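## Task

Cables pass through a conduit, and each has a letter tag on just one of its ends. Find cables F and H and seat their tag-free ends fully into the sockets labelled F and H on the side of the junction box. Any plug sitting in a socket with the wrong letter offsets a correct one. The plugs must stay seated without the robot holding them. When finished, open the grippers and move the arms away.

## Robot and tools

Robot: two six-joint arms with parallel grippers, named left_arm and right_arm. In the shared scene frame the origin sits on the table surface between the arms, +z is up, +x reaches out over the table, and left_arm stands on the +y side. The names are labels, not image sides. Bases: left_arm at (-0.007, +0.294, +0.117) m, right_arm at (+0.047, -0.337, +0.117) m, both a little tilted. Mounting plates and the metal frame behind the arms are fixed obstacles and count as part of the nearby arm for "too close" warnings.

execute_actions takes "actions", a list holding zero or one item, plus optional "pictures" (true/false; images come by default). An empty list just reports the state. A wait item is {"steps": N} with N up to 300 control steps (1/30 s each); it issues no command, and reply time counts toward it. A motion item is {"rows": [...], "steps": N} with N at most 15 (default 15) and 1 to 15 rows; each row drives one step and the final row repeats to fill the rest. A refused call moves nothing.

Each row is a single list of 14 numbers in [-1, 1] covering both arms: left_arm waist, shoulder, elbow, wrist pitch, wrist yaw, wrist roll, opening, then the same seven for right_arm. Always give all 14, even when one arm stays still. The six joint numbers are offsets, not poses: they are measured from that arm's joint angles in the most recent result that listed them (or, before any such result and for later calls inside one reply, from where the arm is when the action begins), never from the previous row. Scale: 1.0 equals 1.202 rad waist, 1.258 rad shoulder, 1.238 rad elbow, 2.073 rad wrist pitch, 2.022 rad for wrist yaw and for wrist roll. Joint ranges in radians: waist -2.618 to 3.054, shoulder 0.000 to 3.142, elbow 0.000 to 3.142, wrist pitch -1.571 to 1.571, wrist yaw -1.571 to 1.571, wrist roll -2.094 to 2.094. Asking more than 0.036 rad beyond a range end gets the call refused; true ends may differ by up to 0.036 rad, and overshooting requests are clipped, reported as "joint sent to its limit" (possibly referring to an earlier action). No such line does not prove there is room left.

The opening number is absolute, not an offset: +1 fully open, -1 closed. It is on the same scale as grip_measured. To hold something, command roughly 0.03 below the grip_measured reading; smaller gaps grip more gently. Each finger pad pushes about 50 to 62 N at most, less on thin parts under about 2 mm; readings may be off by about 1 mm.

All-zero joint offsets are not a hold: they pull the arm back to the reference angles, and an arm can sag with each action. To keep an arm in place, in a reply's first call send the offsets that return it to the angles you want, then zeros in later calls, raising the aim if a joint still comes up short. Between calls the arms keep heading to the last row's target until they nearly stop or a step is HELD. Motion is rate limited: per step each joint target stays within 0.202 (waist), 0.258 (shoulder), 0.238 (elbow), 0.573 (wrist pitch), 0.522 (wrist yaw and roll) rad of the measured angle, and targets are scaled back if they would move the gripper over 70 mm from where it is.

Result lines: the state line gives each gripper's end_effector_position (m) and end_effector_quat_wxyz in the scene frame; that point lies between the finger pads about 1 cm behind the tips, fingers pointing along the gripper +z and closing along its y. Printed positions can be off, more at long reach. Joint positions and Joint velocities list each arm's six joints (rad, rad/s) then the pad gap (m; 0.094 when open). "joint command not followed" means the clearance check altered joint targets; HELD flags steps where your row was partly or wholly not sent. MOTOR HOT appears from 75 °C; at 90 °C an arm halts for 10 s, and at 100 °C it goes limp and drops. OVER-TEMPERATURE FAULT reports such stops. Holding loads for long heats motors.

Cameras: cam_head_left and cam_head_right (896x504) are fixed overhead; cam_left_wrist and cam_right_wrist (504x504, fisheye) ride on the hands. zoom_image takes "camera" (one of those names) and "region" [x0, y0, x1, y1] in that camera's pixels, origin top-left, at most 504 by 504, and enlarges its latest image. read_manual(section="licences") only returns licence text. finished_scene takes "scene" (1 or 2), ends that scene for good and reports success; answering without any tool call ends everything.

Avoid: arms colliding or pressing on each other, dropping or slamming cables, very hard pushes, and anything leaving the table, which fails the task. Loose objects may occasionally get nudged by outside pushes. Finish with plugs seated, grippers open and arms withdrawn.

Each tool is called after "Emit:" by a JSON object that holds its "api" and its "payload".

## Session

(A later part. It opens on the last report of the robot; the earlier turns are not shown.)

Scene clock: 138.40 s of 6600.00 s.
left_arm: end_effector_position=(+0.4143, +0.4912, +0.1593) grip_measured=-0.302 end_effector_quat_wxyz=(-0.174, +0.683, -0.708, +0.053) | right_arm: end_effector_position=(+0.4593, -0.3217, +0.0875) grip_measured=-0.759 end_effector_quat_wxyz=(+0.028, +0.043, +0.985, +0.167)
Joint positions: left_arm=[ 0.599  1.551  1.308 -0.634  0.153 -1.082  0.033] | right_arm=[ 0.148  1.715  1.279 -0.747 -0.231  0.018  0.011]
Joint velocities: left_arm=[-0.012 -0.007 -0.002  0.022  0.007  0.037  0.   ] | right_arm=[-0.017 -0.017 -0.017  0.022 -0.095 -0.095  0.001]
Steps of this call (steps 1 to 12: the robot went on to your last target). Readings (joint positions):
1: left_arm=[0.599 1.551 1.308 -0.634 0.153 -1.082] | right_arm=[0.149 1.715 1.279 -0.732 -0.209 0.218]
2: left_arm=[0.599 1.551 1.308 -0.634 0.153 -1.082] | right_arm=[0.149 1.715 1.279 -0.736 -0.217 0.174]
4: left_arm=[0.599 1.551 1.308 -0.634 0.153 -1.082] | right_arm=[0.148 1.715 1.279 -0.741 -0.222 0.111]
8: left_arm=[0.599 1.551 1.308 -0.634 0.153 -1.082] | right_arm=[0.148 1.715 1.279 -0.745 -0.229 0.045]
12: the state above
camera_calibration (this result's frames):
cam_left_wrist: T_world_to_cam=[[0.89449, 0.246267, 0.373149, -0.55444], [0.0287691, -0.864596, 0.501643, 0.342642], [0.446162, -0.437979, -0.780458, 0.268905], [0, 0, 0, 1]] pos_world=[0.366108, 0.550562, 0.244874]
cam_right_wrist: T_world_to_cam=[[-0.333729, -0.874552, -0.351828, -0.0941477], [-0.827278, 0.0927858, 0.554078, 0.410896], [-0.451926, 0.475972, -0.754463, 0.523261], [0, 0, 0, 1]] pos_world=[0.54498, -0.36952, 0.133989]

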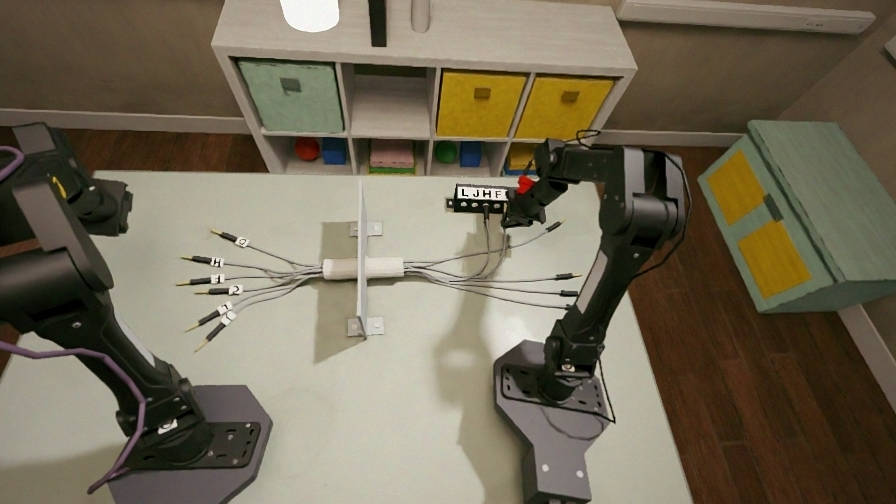

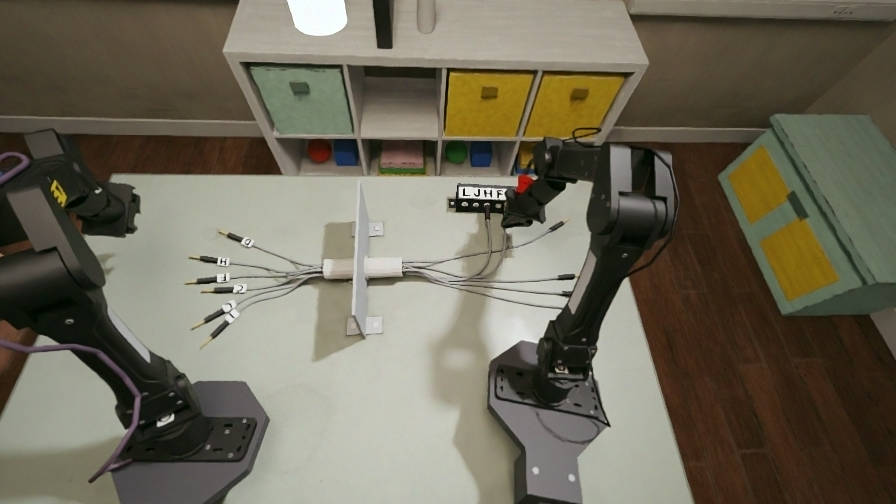

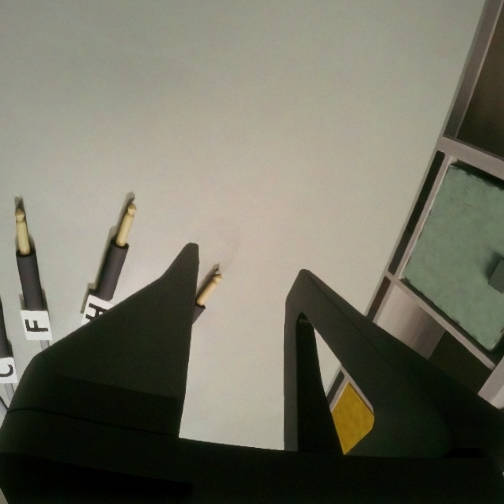

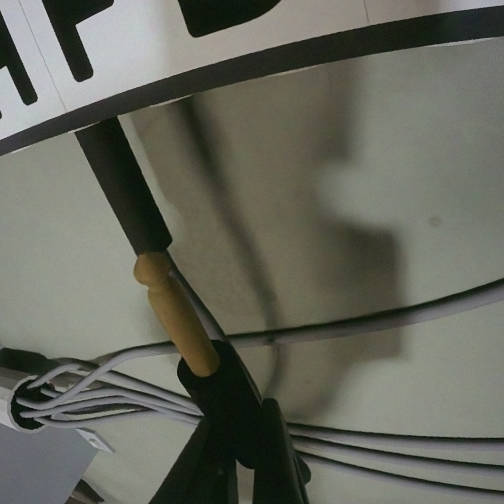

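Emit:
{"api": "execute_actions", "payload": {"actions": [{"rows":[[0,0,0,0,0,0,-0.3,0.01,0.015,-0.008,0.008,0,0,-0.82],[0,0,0,0,0,0,-0.3,0.018,0.03,-0.016,0.016,0,0,-0.82],[0,0,0,0,0,0,-0.3,0.018,0.045,-0.024,0.024,0,0,-0.82],[0,0,0,0,0,0,-0.3,0.018,0.06,-0.032,0.032,0,0,-0.82],[0,0,0,0,0,0,-0.3,0.018,0.068,-0.036,0.04,0,0,-0.82]],"steps":15}]}}

Emit:
{"api": "zoom_image", "payload": {"camera": "cam_head_left", "region": [450,170,550,250]}}

Scene clock: 140.53 s of 6600.00 s.
left_arm: end_effector_position=(+0.4144, +0.4910, +0.1593) grip_measured=-0.302 end_effector_quat_wxyz=(-0.174, +0.683, -0.708, +0.053) | right_arm: end_effector_position=(+0.4479, -0.3161, +0.0483) grip_measured=-0.759 end_effector_quat_wxyz=(-0.001, +0.039, +0.986, +0.165)
Joint positions: left_arm=[ 0.599  1.551  1.308 -0.634  0.154 -1.082  0.033] | right_arm=[ 0.153  1.807  1.243 -0.678 -0.225  0.009  0.011]
Joint velocities: left_arm=[ 0.002 -0.012  0.017 -0.037 -0.051  0.022 -0.   ] | right_arm=[ 0.017  0.002  0.002 -0.007 -0.007  0.037 -0.   ]
Steps of this call (steps 1 to 30: the robot went on to your last target; steps 31 to 49: nothing new was sent; steps 50 to 64: all 15 steps of this action). Readings (joint positions):
50: left_arm=[0.599 1.551 1.308 -0.634 0.153 -1.082] | right_arm=[0.148 1.715 1.279 -0.748 -0.232 0.001]
51: left_arm=[0.599 1.551 1.308 -0.634 0.153 -1.082] | right_arm=[0.148 1.717 1.279 -0.746 -0.232 0.003]
53: left_arm=[0.599 1.551 1.308 -0.634 0.153 -1.082] | right_arm=[0.148 1.734 1.278 -0.728 -0.231 0.006]
57: left_arm=[0.599 1.551 1.308 -0.634 0.154 -1.082] | right_arm=[0.148 1.790 1.256 -0.689 -0.229 0.008]
64: the state above
camera_calibration (this result's frames):
cam_left_wrist: T_world_to_cam=[[0.894416, 0.24626, 0.37333, -0.554469], [0.0281818, -0.864125, 0.502488, 0.342359], [0.446346, -0.438912, -0.779828, 0.269065], [0, 0, 0, 1]] pos_world=[0.366182, 0.550481, 0.244793]
cam_right_wrist: T_world_to_cam=[[-0.336233, -0.881134, -0.332491, -0.108717], [-0.797033, 0.078166, 0.598855, 0.402336], [-0.501682, 0.466361, -0.728575, 0.503931], [0, 0, 0, 1]] pos_world=[0.536934, -0.362256, 0.0900634]

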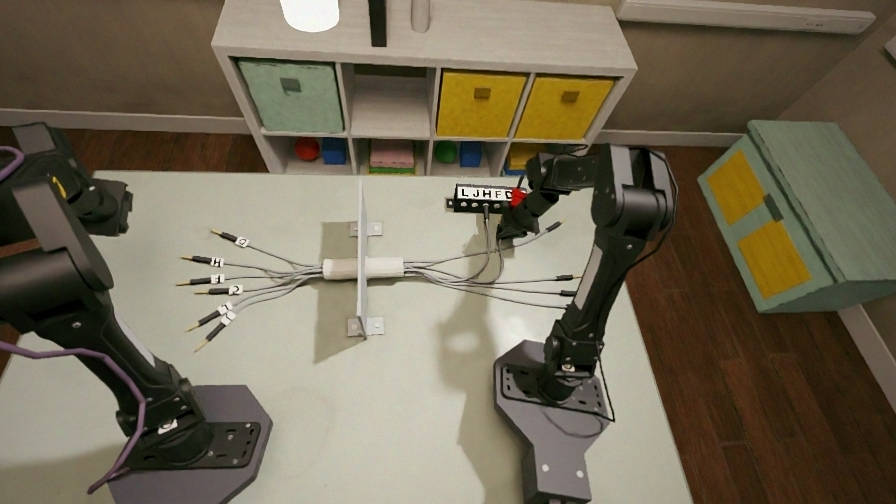

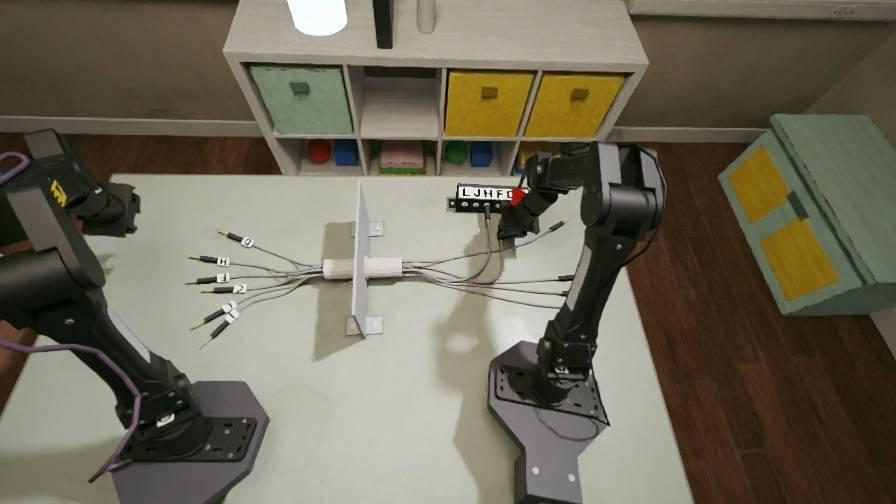

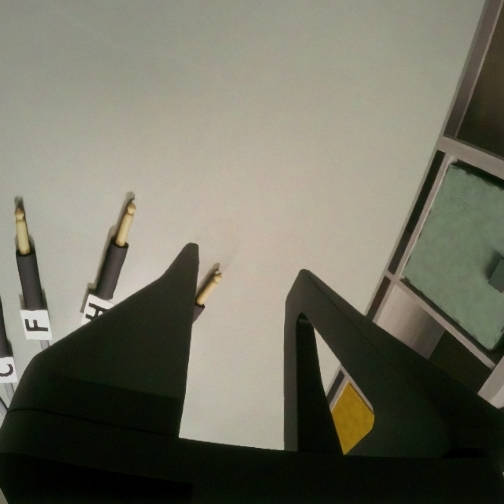

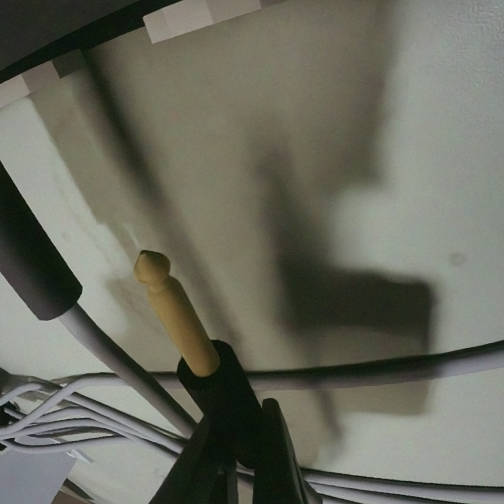

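Region (450, 170, 550, 250) of cam_head_left's 896x504 image, scaled by 5.040, with more detail than that image has; it fills the top 403 rows of this view, and the rest is white.

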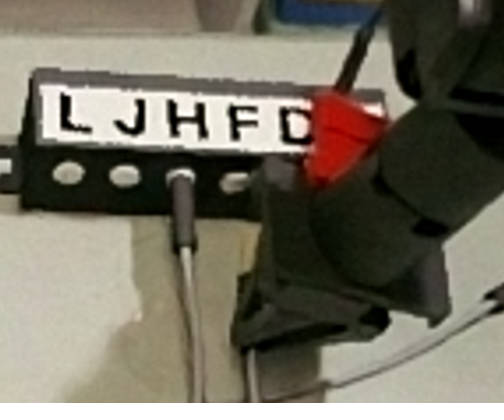

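Emit:
{"api": "execute_actions", "payload": {"actions": [{"rows":[[0,0,0,0,0,0,-0.3,0,0.01,0.03,-0.005,0,0,-0.82],[0,0,0,0,0,0,-0.3,0,0.02,0.05,-0.012,0,0,-0.82],[0,0,0,0,0,0,-0.3,0,0.03,0.07,-0.018,0,0,-0.82],[0,0,0,0,0,0,-0.3,0,0.04,0.09,-0.024,0,0,-0.82],[0,0,0,0,0,0,-0.3,0,0.05,0.105,-0.03,0,0,-0.82],[0,0,0,0,0,0,-0.3,0,0.055,0.118,-0.03,0,0,-0.82]],"steps":15}]}}

Emit:
{"api": "zoom_image", "payload": {"camera": "cam_head_left", "region": [450,170,550,250]}}

Scene clock: 142.23 s of 6600.00 s.
left_arm: end_effector_position=(+0.4145, +0.4909, +0.1593) grip_measured=-0.302 end_effector_quat_wxyz=(-0.173, +0.683, -0.708, +0.054) | right_arm: end_effector_position=(+0.4731, -0.3186, +0.0498) grip_measured=-0.759 end_effector_quat_wxyz=(+0.006, +0.039, +0.986, +0.163)
Joint positions: left_arm=[ 0.599  1.551  1.308 -0.634  0.155 -1.082  0.033] | right_arm=[ 0.153  1.87   1.361 -0.718 -0.222  0.009  0.011]
Joint velocities: left_arm=[ 0.012  0.007 -0.027 -0.022 -0.066 -0.095  0.   ] | right_arm=[-0.022  0.012 -0.012 -0.081  0.051  0.066  0.   ]
Steps of this call (steps 1 to 15: the robot went on to your last target; steps 16 to 36: nothing new was sent; steps 37 to 51: all 15 steps of this action). Readings (joint positions):
37: left_arm=[0.599 1.551 1.308 -0.634 0.154 -1.082] | right_arm=[0.153 1.807 1.243 -0.673 -0.224 0.009]
38: left_arm=[0.599 1.551 1.308 -0.634 0.154 -1.082] | right_arm=[0.153 1.810 1.248 -0.678 -0.224 0.009]
40: left_arm=[0.599 1.551 1.308 -0.634 0.155 -1.082] | right_arm=[0.153 1.827 1.280 -0.697 -0.223 0.009]
44: left_arm=[0.599 1.551 1.308 -0.634 0.155 -1.082] | right_arm=[0.153 1.868 1.353 -0.708 -0.222 0.009]
51: the state above
camera_calibration (this result's frames):
cam_left_wrist: T_world_to_cam=[[0.894343, 0.246254, 0.37351, -0.554499], [0.0275943, -0.863653, 0.503331, 0.342076], [0.446531, -0.439844, -0.779197, 0.269225], [0, 0, 0, 1]] pos_world=[0.366255, 0.5504, 0.244712]
cam_right_wrist: T_world_to_cam=[[-0.333679, -0.881852, -0.33316, -0.103379], [-0.804877, 0.0825316, 0.587675, 0.427327], [-0.490746, 0.464247, -0.737321, 0.513366], [0, 0, 0, 1]] pos_world=[0.561382, -0.364762, 0.0929446]

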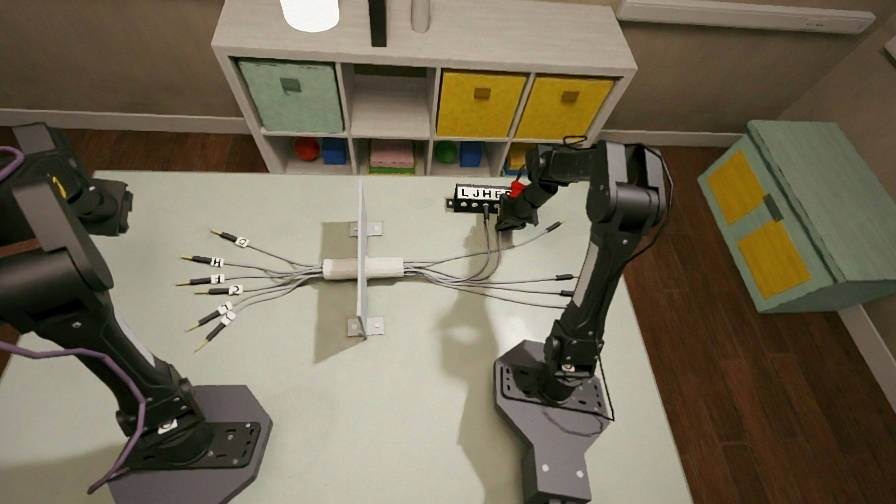

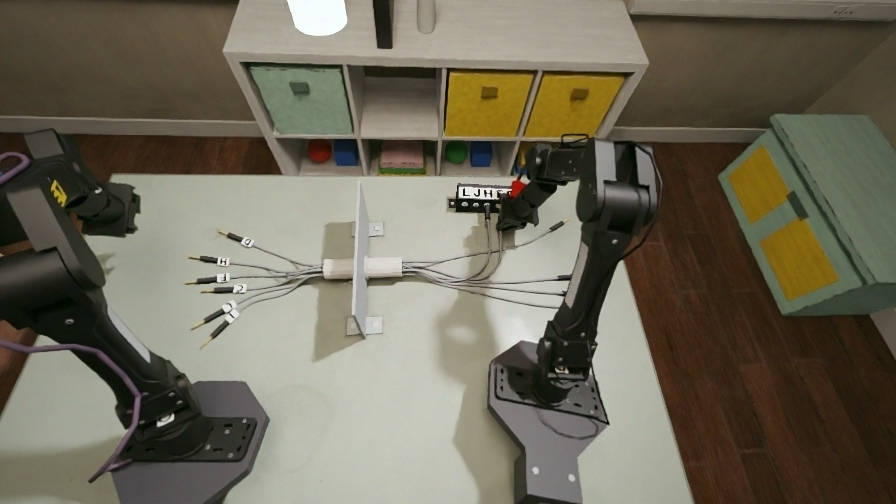

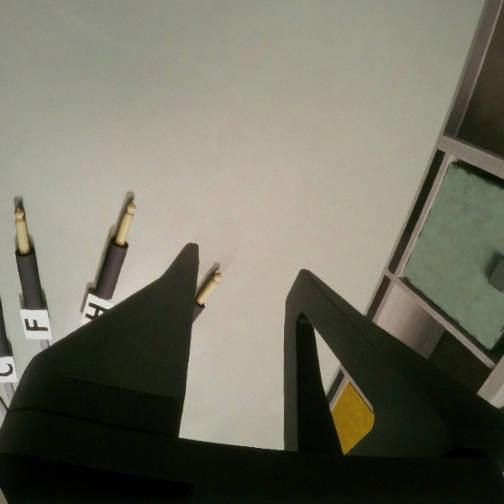

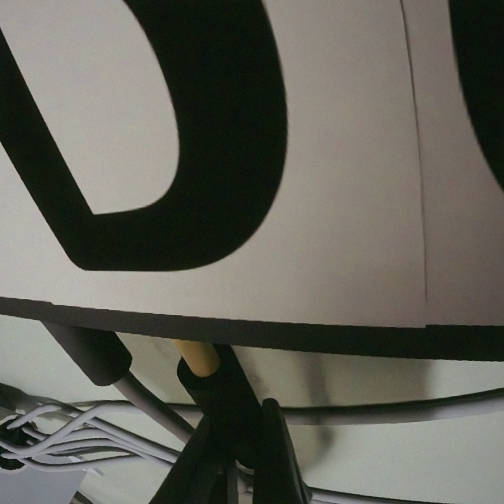

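Region (450, 170, 550, 250) of cam_head_left's 896x504 image, scaled by 5.040, with more detail than that image has; it fills the top 403 rows of this view, and the rest is white.

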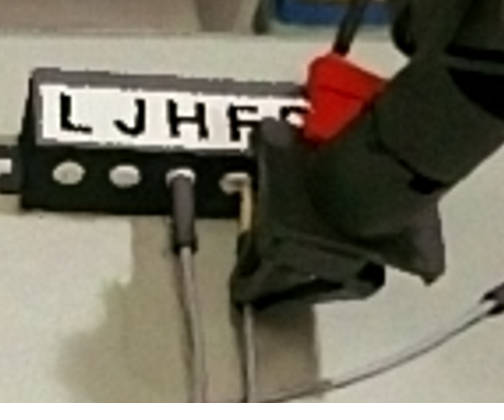

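Emit:
{"api": "execute_actions", "payload": {"actions": [{"rows":[[0,0,0,0,0,0,-0.3,0.01,0,0,0,0,0,-0.82],[0,0,0,0,0,0,-0.3,0.016,0,0,0,0,0,-0.82],[0,0,0,0,0,0,-0.3,0.016,0,0,0,0,0,-0.82],[0,0,0,0,0,0,-0.3,0.016,0,0,0,0,0,-0.82],[0,0,0,0,0,0,-0.3,0.016,0.003,0.015,0,0,0,-0.82],[0,0,0,0,0,0,-0.3,0.016,0.008,0.025,-0.003,0,0,-0.82],[0,0,0,0,0,0,-0.3,0.016,0.012,0.032,-0.005,0,0,-0.82]],"steps":15}]}}

Emit:
{"api": "zoom_image", "payload": {"camera": "cam_head_left", "region": [450,170,550,250]}}

Scene clock: 143.93 s of 6600.00 s.
left_arm: end_effector_position=(+0.4146, +0.4907, +0.1593) grip_measured=-0.302 end_effector_quat_wxyz=(-0.173, +0.683, -0.708, +0.054) | right_arm: end_effector_position=(+0.4719, -0.3190, +0.0496) grip_measured=-0.759 end_effector_quat_wxyz=(+0.004, +0.039, +0.986, +0.162)
Joint positions: left_arm=[ 0.599  1.551  1.308 -0.634  0.156 -1.082  0.033] | right_arm=[ 0.153  1.87   1.361 -0.723 -0.219  0.009  0.011]
Joint velocities: left_arm=[-0.017 -0.002  0.002  0.022  0.022 -0.022 -0.001] | right_arm=[ 0.002 -0.012 -0.007 -0.007  0.007 -0.022 -0.001]
Steps of this call (steps 1 to 15: the robot went on to your last target; steps 16 to 36: nothing new was sent; steps 37 to 51: all 15 steps of this action). Readings (joint positions):
37: left_arm=[0.599 1.551 1.308 -0.634 0.155 -1.082] | right_arm=[0.153 1.870 1.361 -0.723 -0.221 0.009]
38: left_arm=[0.599 1.551 1.308 -0.634 0.155 -1.082] | right_arm=[0.153 1.870 1.361 -0.723 -0.221 0.009]
40: left_arm=[0.599 1.551 1.308 -0.634 0.156 -1.082] | right_arm=[0.153 1.870 1.361 -0.723 -0.220 0.009]
44: left_arm=[0.599 1.551 1.308 -0.634 0.156 -1.082] | right_arm=[0.153 1.870 1.361 -0.723 -0.219 0.009]
51: the state above
camera_calibration (this result's frames):
cam_left_wrist: T_world_to_cam=[[0.894269, 0.246248, 0.37369, -0.554528], [0.0270065, -0.863179, 0.504175, 0.341793], [0.446714, -0.440776, -0.778565, 0.269384], [0, 0, 0, 1]] pos_world=[0.366329, 0.550318, 0.244631]
cam_right_wrist: T_world_to_cam=[[-0.334825, -0.882918, -0.329162, -0.104204], [-0.802116, 0.0837524, 0.591266, 0.425447], [-0.494471, 0.461997, -0.736245, 0.513862], [0, 0, 0, 1]] pos_world=[0.560457, -0.365038, 0.0924758]

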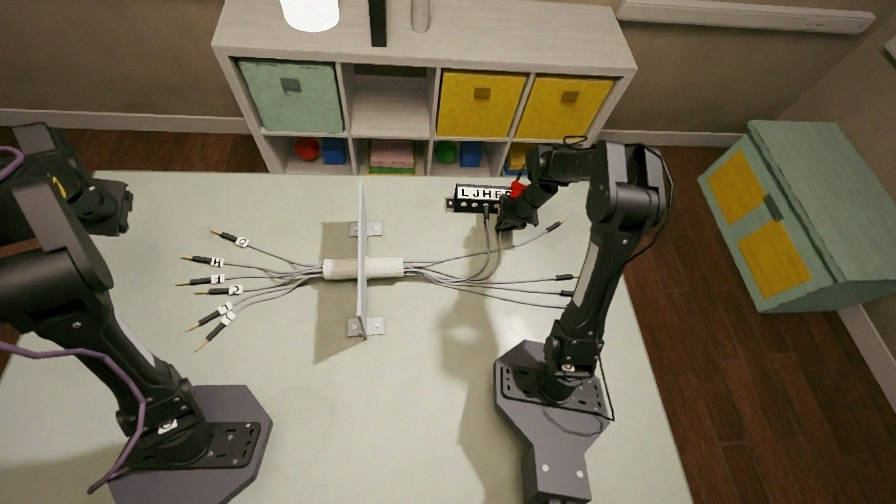

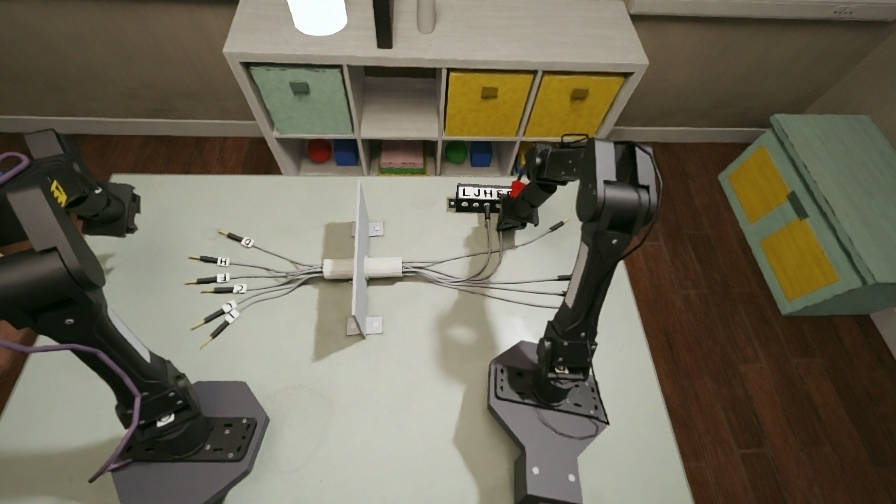

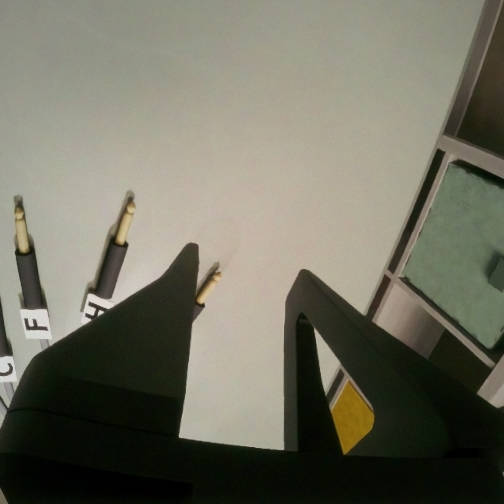

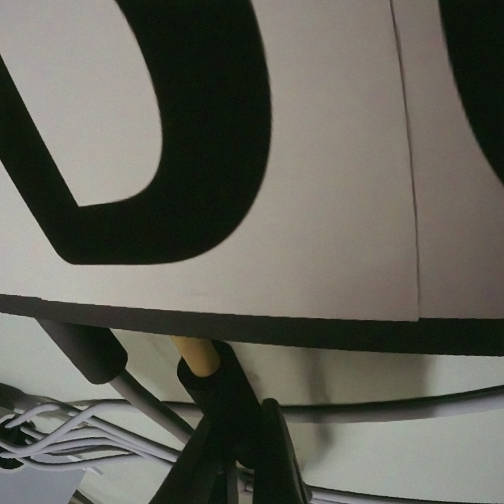

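Region (450, 170, 550, 250) of cam_head_left's 896x504 image, scaled by 5.040, with more detail than that image has; it fills the top 403 rows of this view, and the rest is white.

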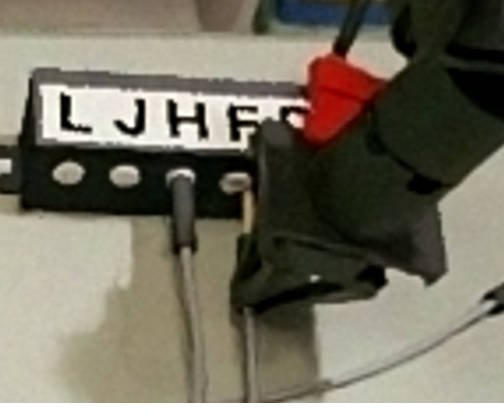

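Emit:
{"api": "execute_actions", "payload": {"actions": [{"rows":[[0,0,0,0,0,0,-0.3,0,-0.01,-0.02,0,0,0,-0.82],[0,0,0,0,0,0,-0.3,0,-0.02,-0.035,0.005,0,0,-0.82],[0,0,0,0,0,0,-0.3,0.005,-0.025,-0.045,0.01,0,0,-0.82],[0,0,0,0,0,0,-0.3,0.01,-0.025,-0.045,0.01,0,0,-0.82],[0,0,0,0,0,0,-0.3,0.015,-0.025,-0.045,0.01,0,0,-0.82],[0,0,0,0,0,0,-0.3,0.02,-0.025,-0.045,0.01,0,0,-0.82],[0,0,0,0,0,0,-0.3,0.024,-0.025,-0.045,0.01,0,0.01,-0.82]],"steps":15}]}}

Emit:
{"api": "zoom_image", "payload": {"camera": "cam_head_left", "region": [450,170,550,250]}}

Scene clock: 145.57 s of 6600.00 s.
left_arm: end_effector_position=(+0.4147, +0.4904, +0.1593) grip_measured=-0.302 end_effector_quat_wxyz=(-0.173, +0.682, -0.708, +0.055) | right_arm: end_effector_position=(+0.4679, -0.3160, +0.0460) grip_measured=-0.759 end_effector_quat_wxyz=(+0.006, +0.038, +0.987, +0.158)
Joint positions: left_arm=[ 0.599  1.551  1.308 -0.634  0.158 -1.082  0.033] | right_arm=[ 0.163  1.862  1.33  -0.694 -0.208  0.017  0.011]
Joint velocities: left_arm=[-0.012 -0.012  0.007 -0.037 -0.037 -0.007 -0.001] | right_arm=[-0.007 -0.012 -0.002  0.007 -0.022 -0.037  0.001]
Steps of this call (steps 1 to 15: the robot went on to your last target; steps 16 to 34: nothing new was sent; steps 35 to 49: all 15 steps of this action). Readings (joint positions):
35: left_arm=[0.599 1.551 1.308 -0.634 0.157 -1.082] | right_arm=[0.153 1.870 1.361 -0.723 -0.218 0.009]
36: left_arm=[0.599 1.551 1.308 -0.634 0.157 -1.082] | right_arm=[0.153 1.870 1.357 -0.720 -0.218 0.009]
38: left_arm=[0.599 1.551 1.308 -0.634 0.157 -1.082] | right_arm=[0.153 1.866 1.340 -0.707 -0.216 0.006]
42: left_arm=[0.599 1.551 1.308 -0.634 0.157 -1.082] | right_arm=[0.156 1.862 1.331 -0.697 -0.211 0.010]
49: the state above
camera_calibration (this result's frames):
cam_left_wrist: T_world_to_cam=[[0.894171, 0.246241, 0.373931, -0.554568], [0.0262226, -0.862546, 0.505298, 0.341415], [0.446958, -0.442017, -0.777721, 0.269596], [0, 0, 0, 1]] pos_world=[0.366428, 0.550209, 0.244524]
cam_right_wrist: T_world_to_cam=[[-0.332489, -0.88577, -0.323824, -0.106301], [-0.804055, 0.0867837, 0.588187, 0.426099], [-0.492896, 0.455938, -0.741063, 0.505337], [0, 0, 0, 1]] pos_world=[0.556342, -0.361539, 0.0894378]

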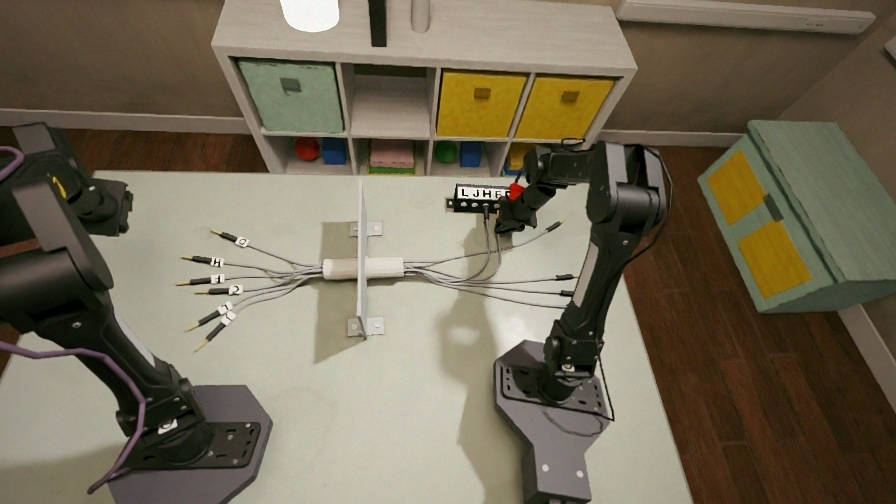

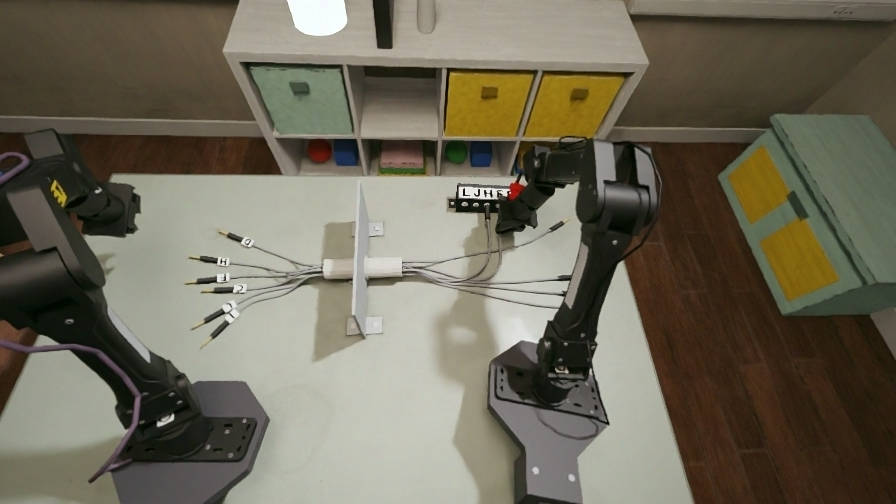

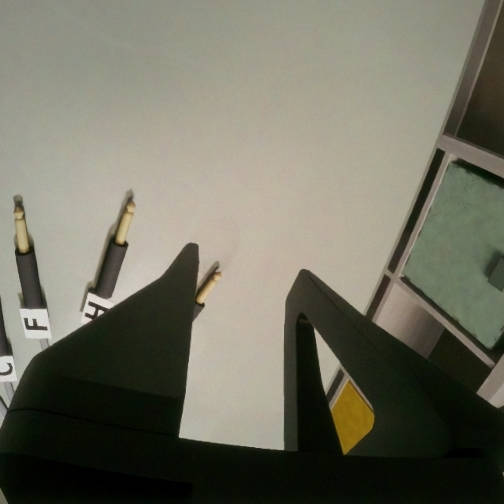

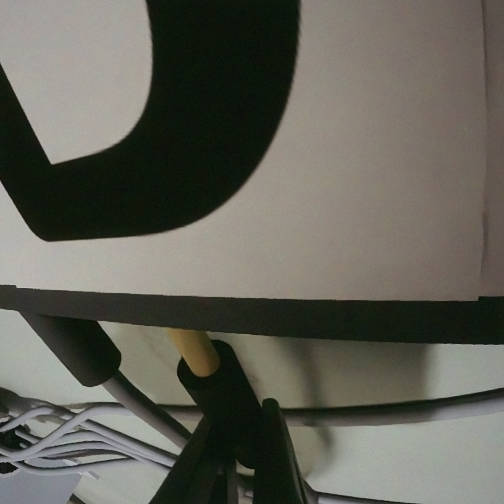

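Region (450, 170, 550, 250) of cam_head_left's 896x504 image, scaled by 5.040, with more detail than that image has; it fills the top 403 rows of this view, and the rest is white.

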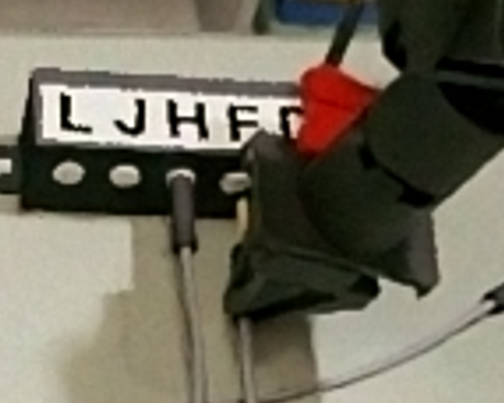

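Emit:
{"api": "execute_actions", "payload": {"actions": [{"rows":[[0,0,0,0,0,0,-0.3,0,-0.01,0.004,-0.003,-0.005,0,-0.82],[0,0,0,0,0,0,-0.3,0,-0.02,0.008,-0.006,-0.01,0,-0.82],[0,0,0,0,0,0,-0.3,0,-0.028,0.01,-0.008,-0.012,0,-0.82]],"steps":12}]}}

Emit:
{"api": "zoom_image", "payload": {"camera": "cam_head_left", "region": [450,170,550,250]}}

Scene clock: 147.33 s of 6600.00 s.
left_arm: end_effector_position=(+0.4148, +0.4903, +0.1593) grip_measured=-0.302 end_effector_quat_wxyz=(-0.173, +0.682, -0.708, +0.055) | right_arm: end_effector_position=(+0.4680, -0.3159, +0.0460) grip_measured=-0.759 end_effector_quat_wxyz=(+0.006, +0.038, +0.987, +0.159)
Joint positions: left_arm=[ 0.599  1.551  1.308 -0.634  0.158 -1.082  0.033] | right_arm=[ 0.163  1.862  1.33  -0.694 -0.209  0.017  0.011]
Joint velocities: left_arm=[-0.002 -0.022  0.002  0.066 -0.022 -0.037  0.   ] | right_arm=[-0.002 -0.017  0.017 -0.022 -0.037  0.007 -0.001]
Steps of this call (steps 1 to 15: the robot went on to your last target; steps 16 to 41: nothing new was sent; steps 42 to 53: all 12 steps of this action). Readings (joint positions):
42: left_arm=[0.599 1.551 1.308 -0.634 0.158 -1.082] | right_arm=[0.163 1.862 1.330 -0.694 -0.208 0.017]
43: left_arm=[0.599 1.551 1.308 -0.634 0.158 -1.082] | right_arm=[0.163 1.862 1.330 -0.694 -0.208 0.017]
45: left_arm=[0.599 1.551 1.308 -0.634 0.158 -1.082] | right_arm=[0.163 1.862 1.330 -0.694 -0.209 0.017]
49: left_arm=[0.599 1.551 1.308 -0.634 0.158 -1.082] | right_arm=[0.163 1.862 1.330 -0.694 -0.209 0.017]
53: the state above
camera_calibration (this result's frames):
cam_left_wrist: T_world_to_cam=[[0.894122, 0.246237, 0.374051, -0.554588], [0.0258305, -0.862229, 0.505859, 0.341226], [0.447079, -0.442638, -0.777298, 0.269701], [0, 0, 0, 1]] pos_world=[0.366477, 0.550155, 0.24447]
cam_right_wrist: T_world_to_cam=[[-0.332754, -0.885518, -0.324243, -0.105987], [-0.804186, 0.0868913, 0.587992, 0.426264], [-0.492503, 0.456408, -0.741034, 0.505338], [0, 0, 0, 1]] pos_world=[0.556409, -0.361532, 0.0894677]

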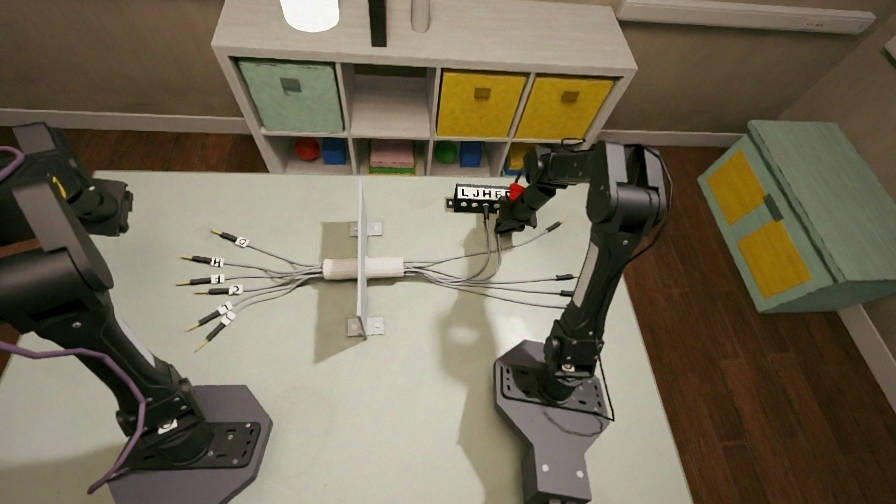

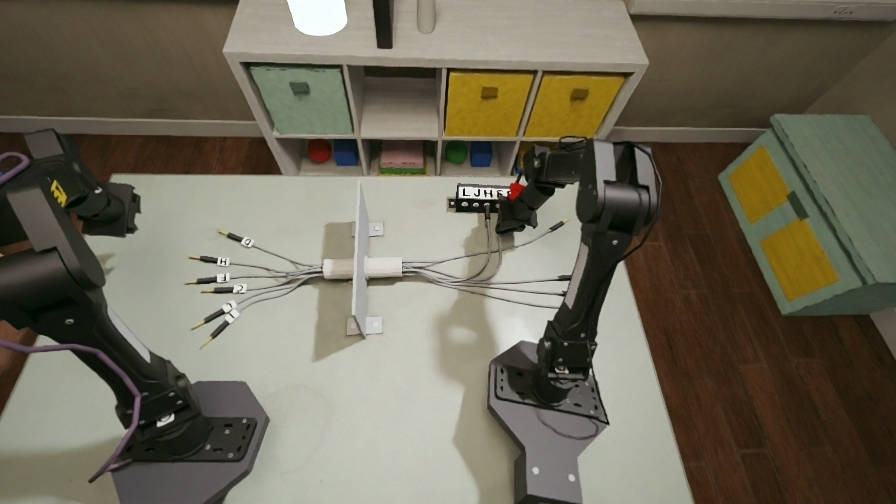

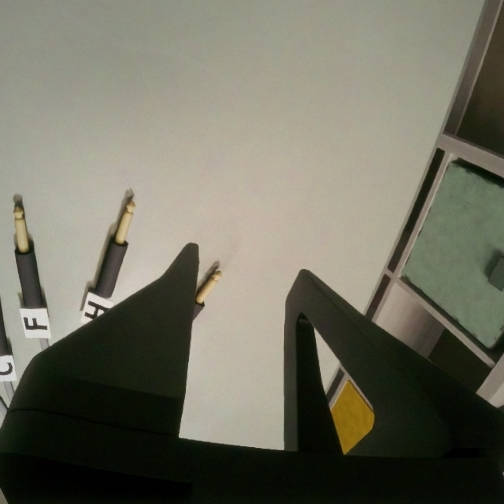

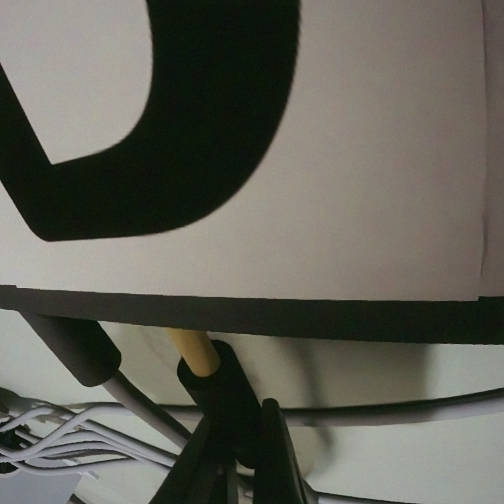

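Region (450, 170, 550, 250) of cam_head_left's 896x504 image, scaled by 5.040, with more detail than that image has; it fills the top 403 rows of this view, and the rest is white.

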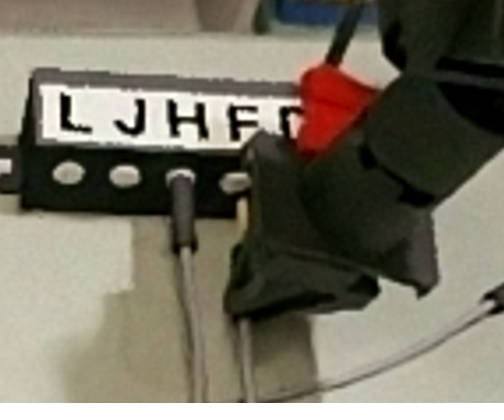

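Emit:
{"api": "execute_actions", "payload": {"actions": [{"rows":[[0,0,0,0,0,0,-0.3,0,-0.03,0.01,-0.005,0,0,-0.82],[0,0,0,0,0,0,-0.3,0,-0.04,0.01,-0.005,0,0,-0.82],[0,0,0,0,0,0,-0.3,0,-0.048,0.01,-0.005,0,0,-0.82]],"steps":12}]}}

Emit:
{"api": "zoom_image", "payload": {"camera": "cam_head_left", "region": [450,170,550,250]}}

Scene clock: 148.87 s of 6600.00 s.
left_arm: end_effector_position=(+0.4149, +0.4901, +0.1593) grip_measured=-0.302 end_effector_quat_wxyz=(-0.173, +0.682, -0.708, +0.056) | right_arm: end_effector_position=(+0.4727, -0.3178, +0.0560) grip_measured=-0.759 end_effector_quat_wxyz=(+0.020, +0.037, +0.987, +0.157)
Joint positions: left_arm=[ 0.599  1.551  1.308 -0.634  0.16  -1.082  0.033] | right_arm=[ 0.163  1.834  1.33  -0.694 -0.206  0.017  0.011]
Joint velocities: left_arm=[-0.002  0.002 -0.007  0.066 -0.051 -0.051 -0.   ] | right_arm=[ 0.007 -0.007  0.007 -0.037 -0.037 -0.081 -0.001]
Steps of this call (steps 1 to 15: the robot went on to your last target; steps 16 to 34: nothing new was sent; steps 35 to 46: all 12 steps of this action). Readings (joint positions):
35: left_arm=[0.599 1.551 1.308 -0.634 0.159 -1.082] | right_arm=[0.163 1.861 1.330 -0.694 -0.208 0.017]
36: left_arm=[0.599 1.551 1.308 -0.634 0.159 -1.082] | right_arm=[0.163 1.860 1.330 -0.694 -0.208 0.017]
38: left_arm=[0.599 1.551 1.308 -0.634 0.159 -1.082] | right_arm=[0.163 1.853 1.330 -0.694 -0.207 0.017]
42: left_arm=[0.599 1.551 1.308 -0.634 0.160 -1.082] | right_arm=[0.163 1.837 1.330 -0.694 -0.206 0.017]
46: the state above
camera_calibration (this result's frames):
cam_left_wrist: T_world_to_cam=[[0.894048, 0.246231, 0.374231, -0.554617], [0.0252422, -0.861753, 0.5067, 0.340942], [0.44726, -0.443568, -0.776663, 0.26986], [0, 0, 0, 1]] pos_world=[0.366551, 0.550073, 0.24439]
cam_right_wrist: T_world_to_cam=[[-0.326521, -0.885906, -0.329477, -0.105575], [-0.819749, 0.0918951, 0.565303, 0.434576], [-0.470528, 0.454672, -0.756226, 0.505872], [0, 0, 0, 1]] pos_world=[0.559797, -0.363471, 0.102101]

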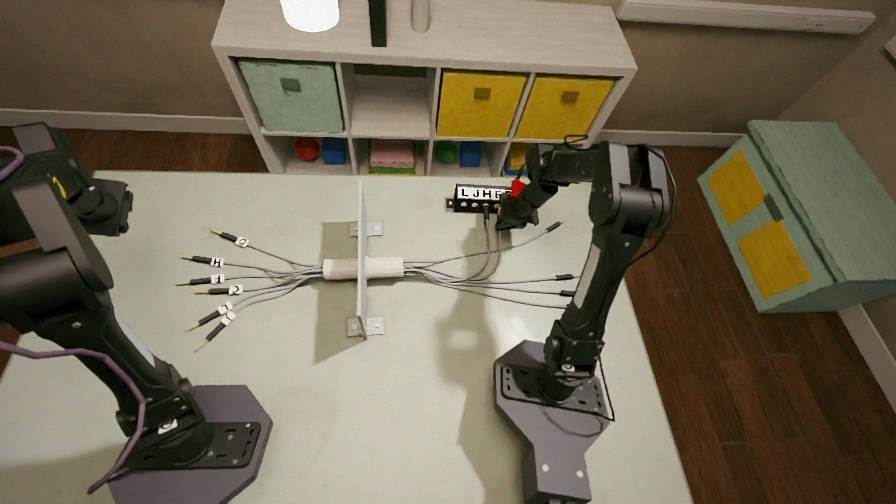

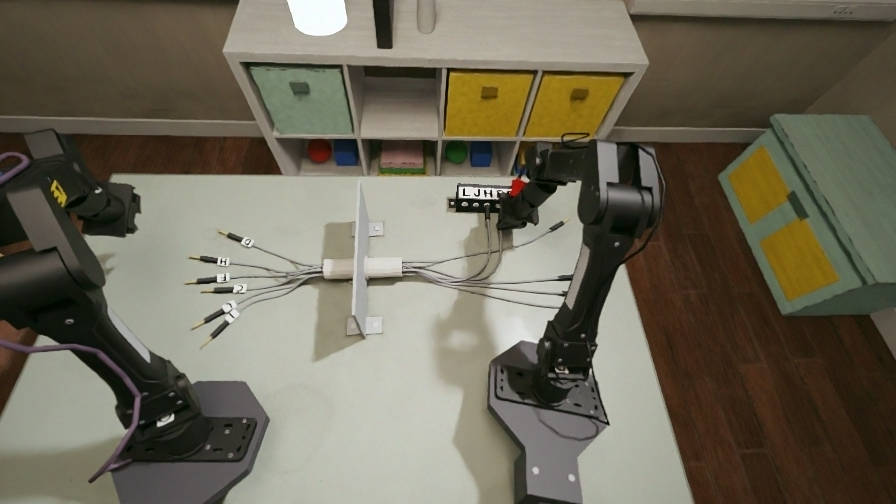

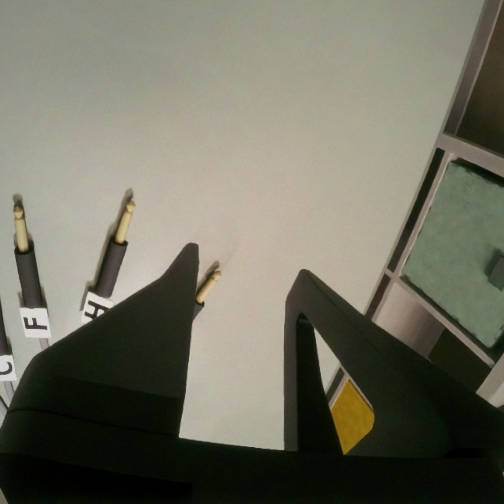

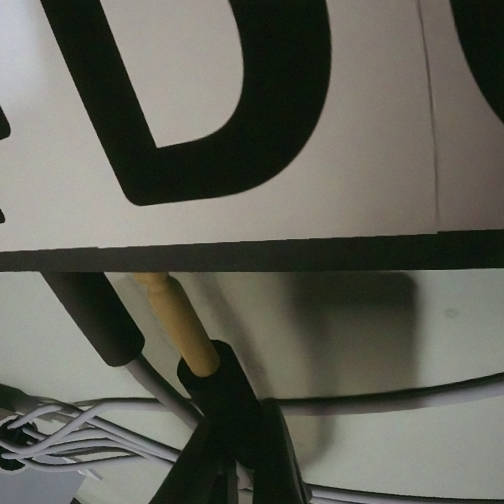

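Region (450, 170, 550, 250) of cam_head_left's 896x504 image, scaled by 5.040, with more detail than that image has; it fills the top 403 rows of this view, and the rest is white.

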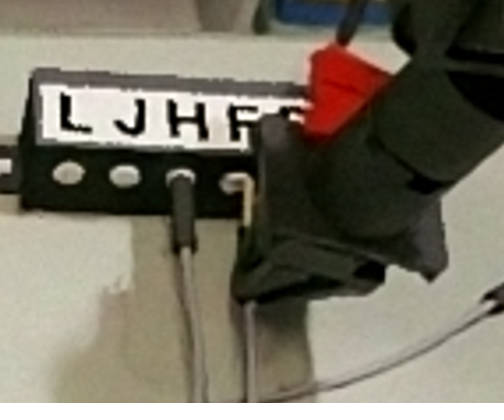

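Emit:
{"api": "execute_actions", "payload": {"actions": [{"rows":[[0,0,0,0,0,0,-0.3,0.012,0.006,0,0,0,0,-0.82],[0,0,0,0,0,0,-0.3,0.018,0.01,0,0,0,0,-0.82],[0,0,0,0,0,0,-0.3,0.022,0.013,0,0,0,0,-0.82]],"steps":12}]}}

Emit:
{"api": "zoom_image", "payload": {"camera": "cam_head_left", "region": [450,170,550,250]}}

Scene clock: 151.27 s of 6600.00 s.
left_arm: end_effector_position=(+0.4150, +0.4899, +0.1593) grip_measured=-0.302 end_effector_quat_wxyz=(-0.173, +0.682, -0.708, +0.056) | right_arm: end_effector_position=(+0.4726, -0.3140, +0.0565) grip_measured=-0.759 end_effector_quat_wxyz=(+0.019, +0.032, +0.987, +0.157)
Joint positions: left_arm=[ 0.599  1.551  1.308 -0.634  0.161 -1.082  0.033] | right_arm=[ 0.173  1.834  1.33  -0.694 -0.203  0.017  0.011]
Joint velocities: left_arm=[ 0.007  0.007  0.017 -0.022 -0.051  0.022 -0.   ] | right_arm=[ 0.007 -0.007  0.002 -0.139 -0.007 -0.007 -0.001]
Steps of this call (steps 1 to 15: the robot went on to your last target; steps 16 to 60: nothing new was sent; steps 61 to 72: all 12 steps of this action). Readings (joint positions):
61: left_arm=[0.599 1.551 1.308 -0.634 0.160 -1.082] | right_arm=[0.163 1.834 1.330 -0.694 -0.206 0.017]
62: left_arm=[0.599 1.551 1.308 -0.634 0.160 -1.082] | right_arm=[0.163 1.834 1.330 -0.694 -0.205 0.017]
64: left_arm=[0.599 1.551 1.308 -0.634 0.160 -1.082] | right_arm=[0.165 1.834 1.330 -0.694 -0.204 0.017]
68: left_arm=[0.599 1.551 1.308 -0.634 0.161 -1.082] | right_arm=[0.172 1.834 1.330 -0.694 -0.203 0.017]
72: the state above
camera_calibration (this result's frames):
cam_left_wrist: T_world_to_cam=[[0.893974, 0.246226, 0.374411, -0.554647], [0.0246537, -0.861275, 0.50754, 0.340658], [0.447441, -0.444497, -0.776028, 0.270018], [0, 0, 0, 1]] pos_world=[0.366625, 0.549991, 0.24431]
cam_right_wrist: T_world_to_cam=[[-0.317684, -0.888879, -0.330107, -0.107194], [-0.821203, 0.0838791, 0.564438, 0.432074], [-0.474028, 0.450398, -0.756597, 0.504742], [0, 0, 0, 1]] pos_world=[0.560029, -0.358859, 0.102622]

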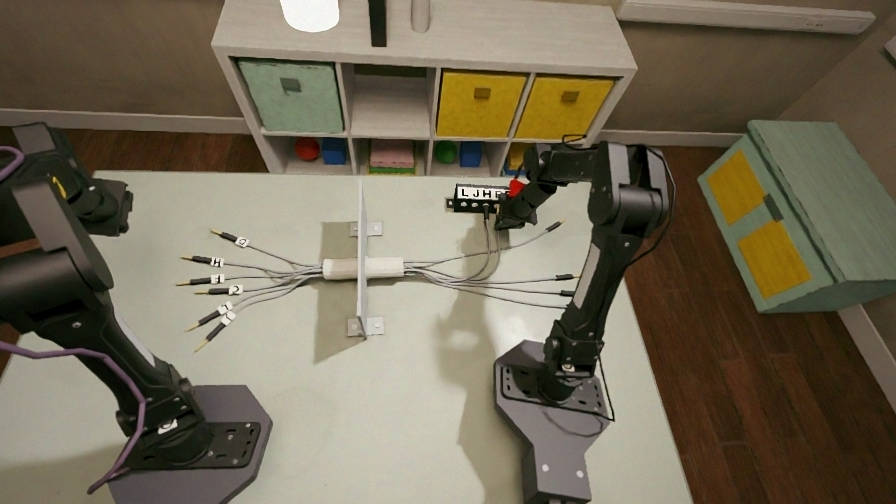

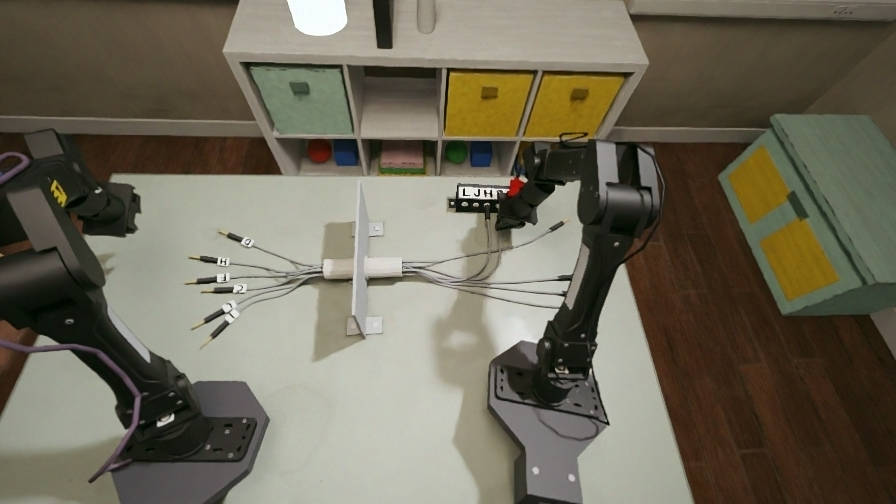

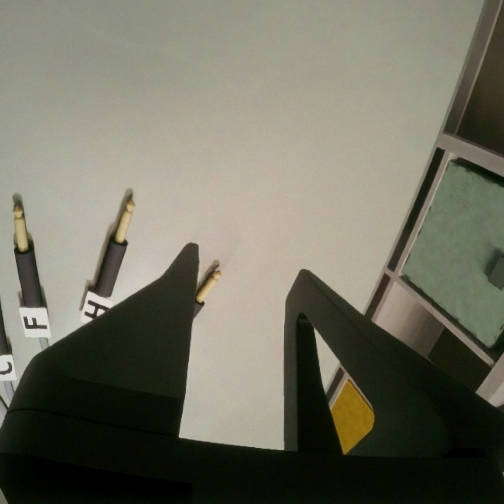

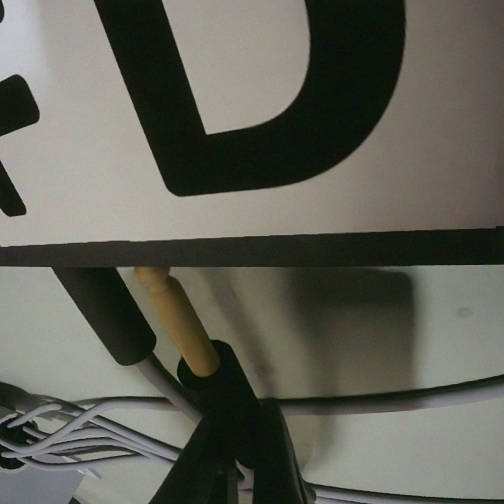

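Region (450, 170, 550, 250) of cam_head_left's 896x504 image, scaled by 5.040, with more detail than that image has; it fills the top 403 rows of this view, and the rest is white.

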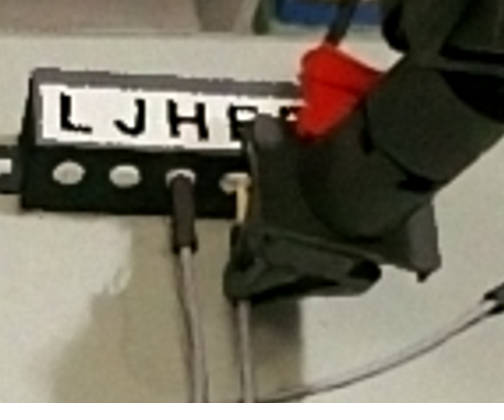

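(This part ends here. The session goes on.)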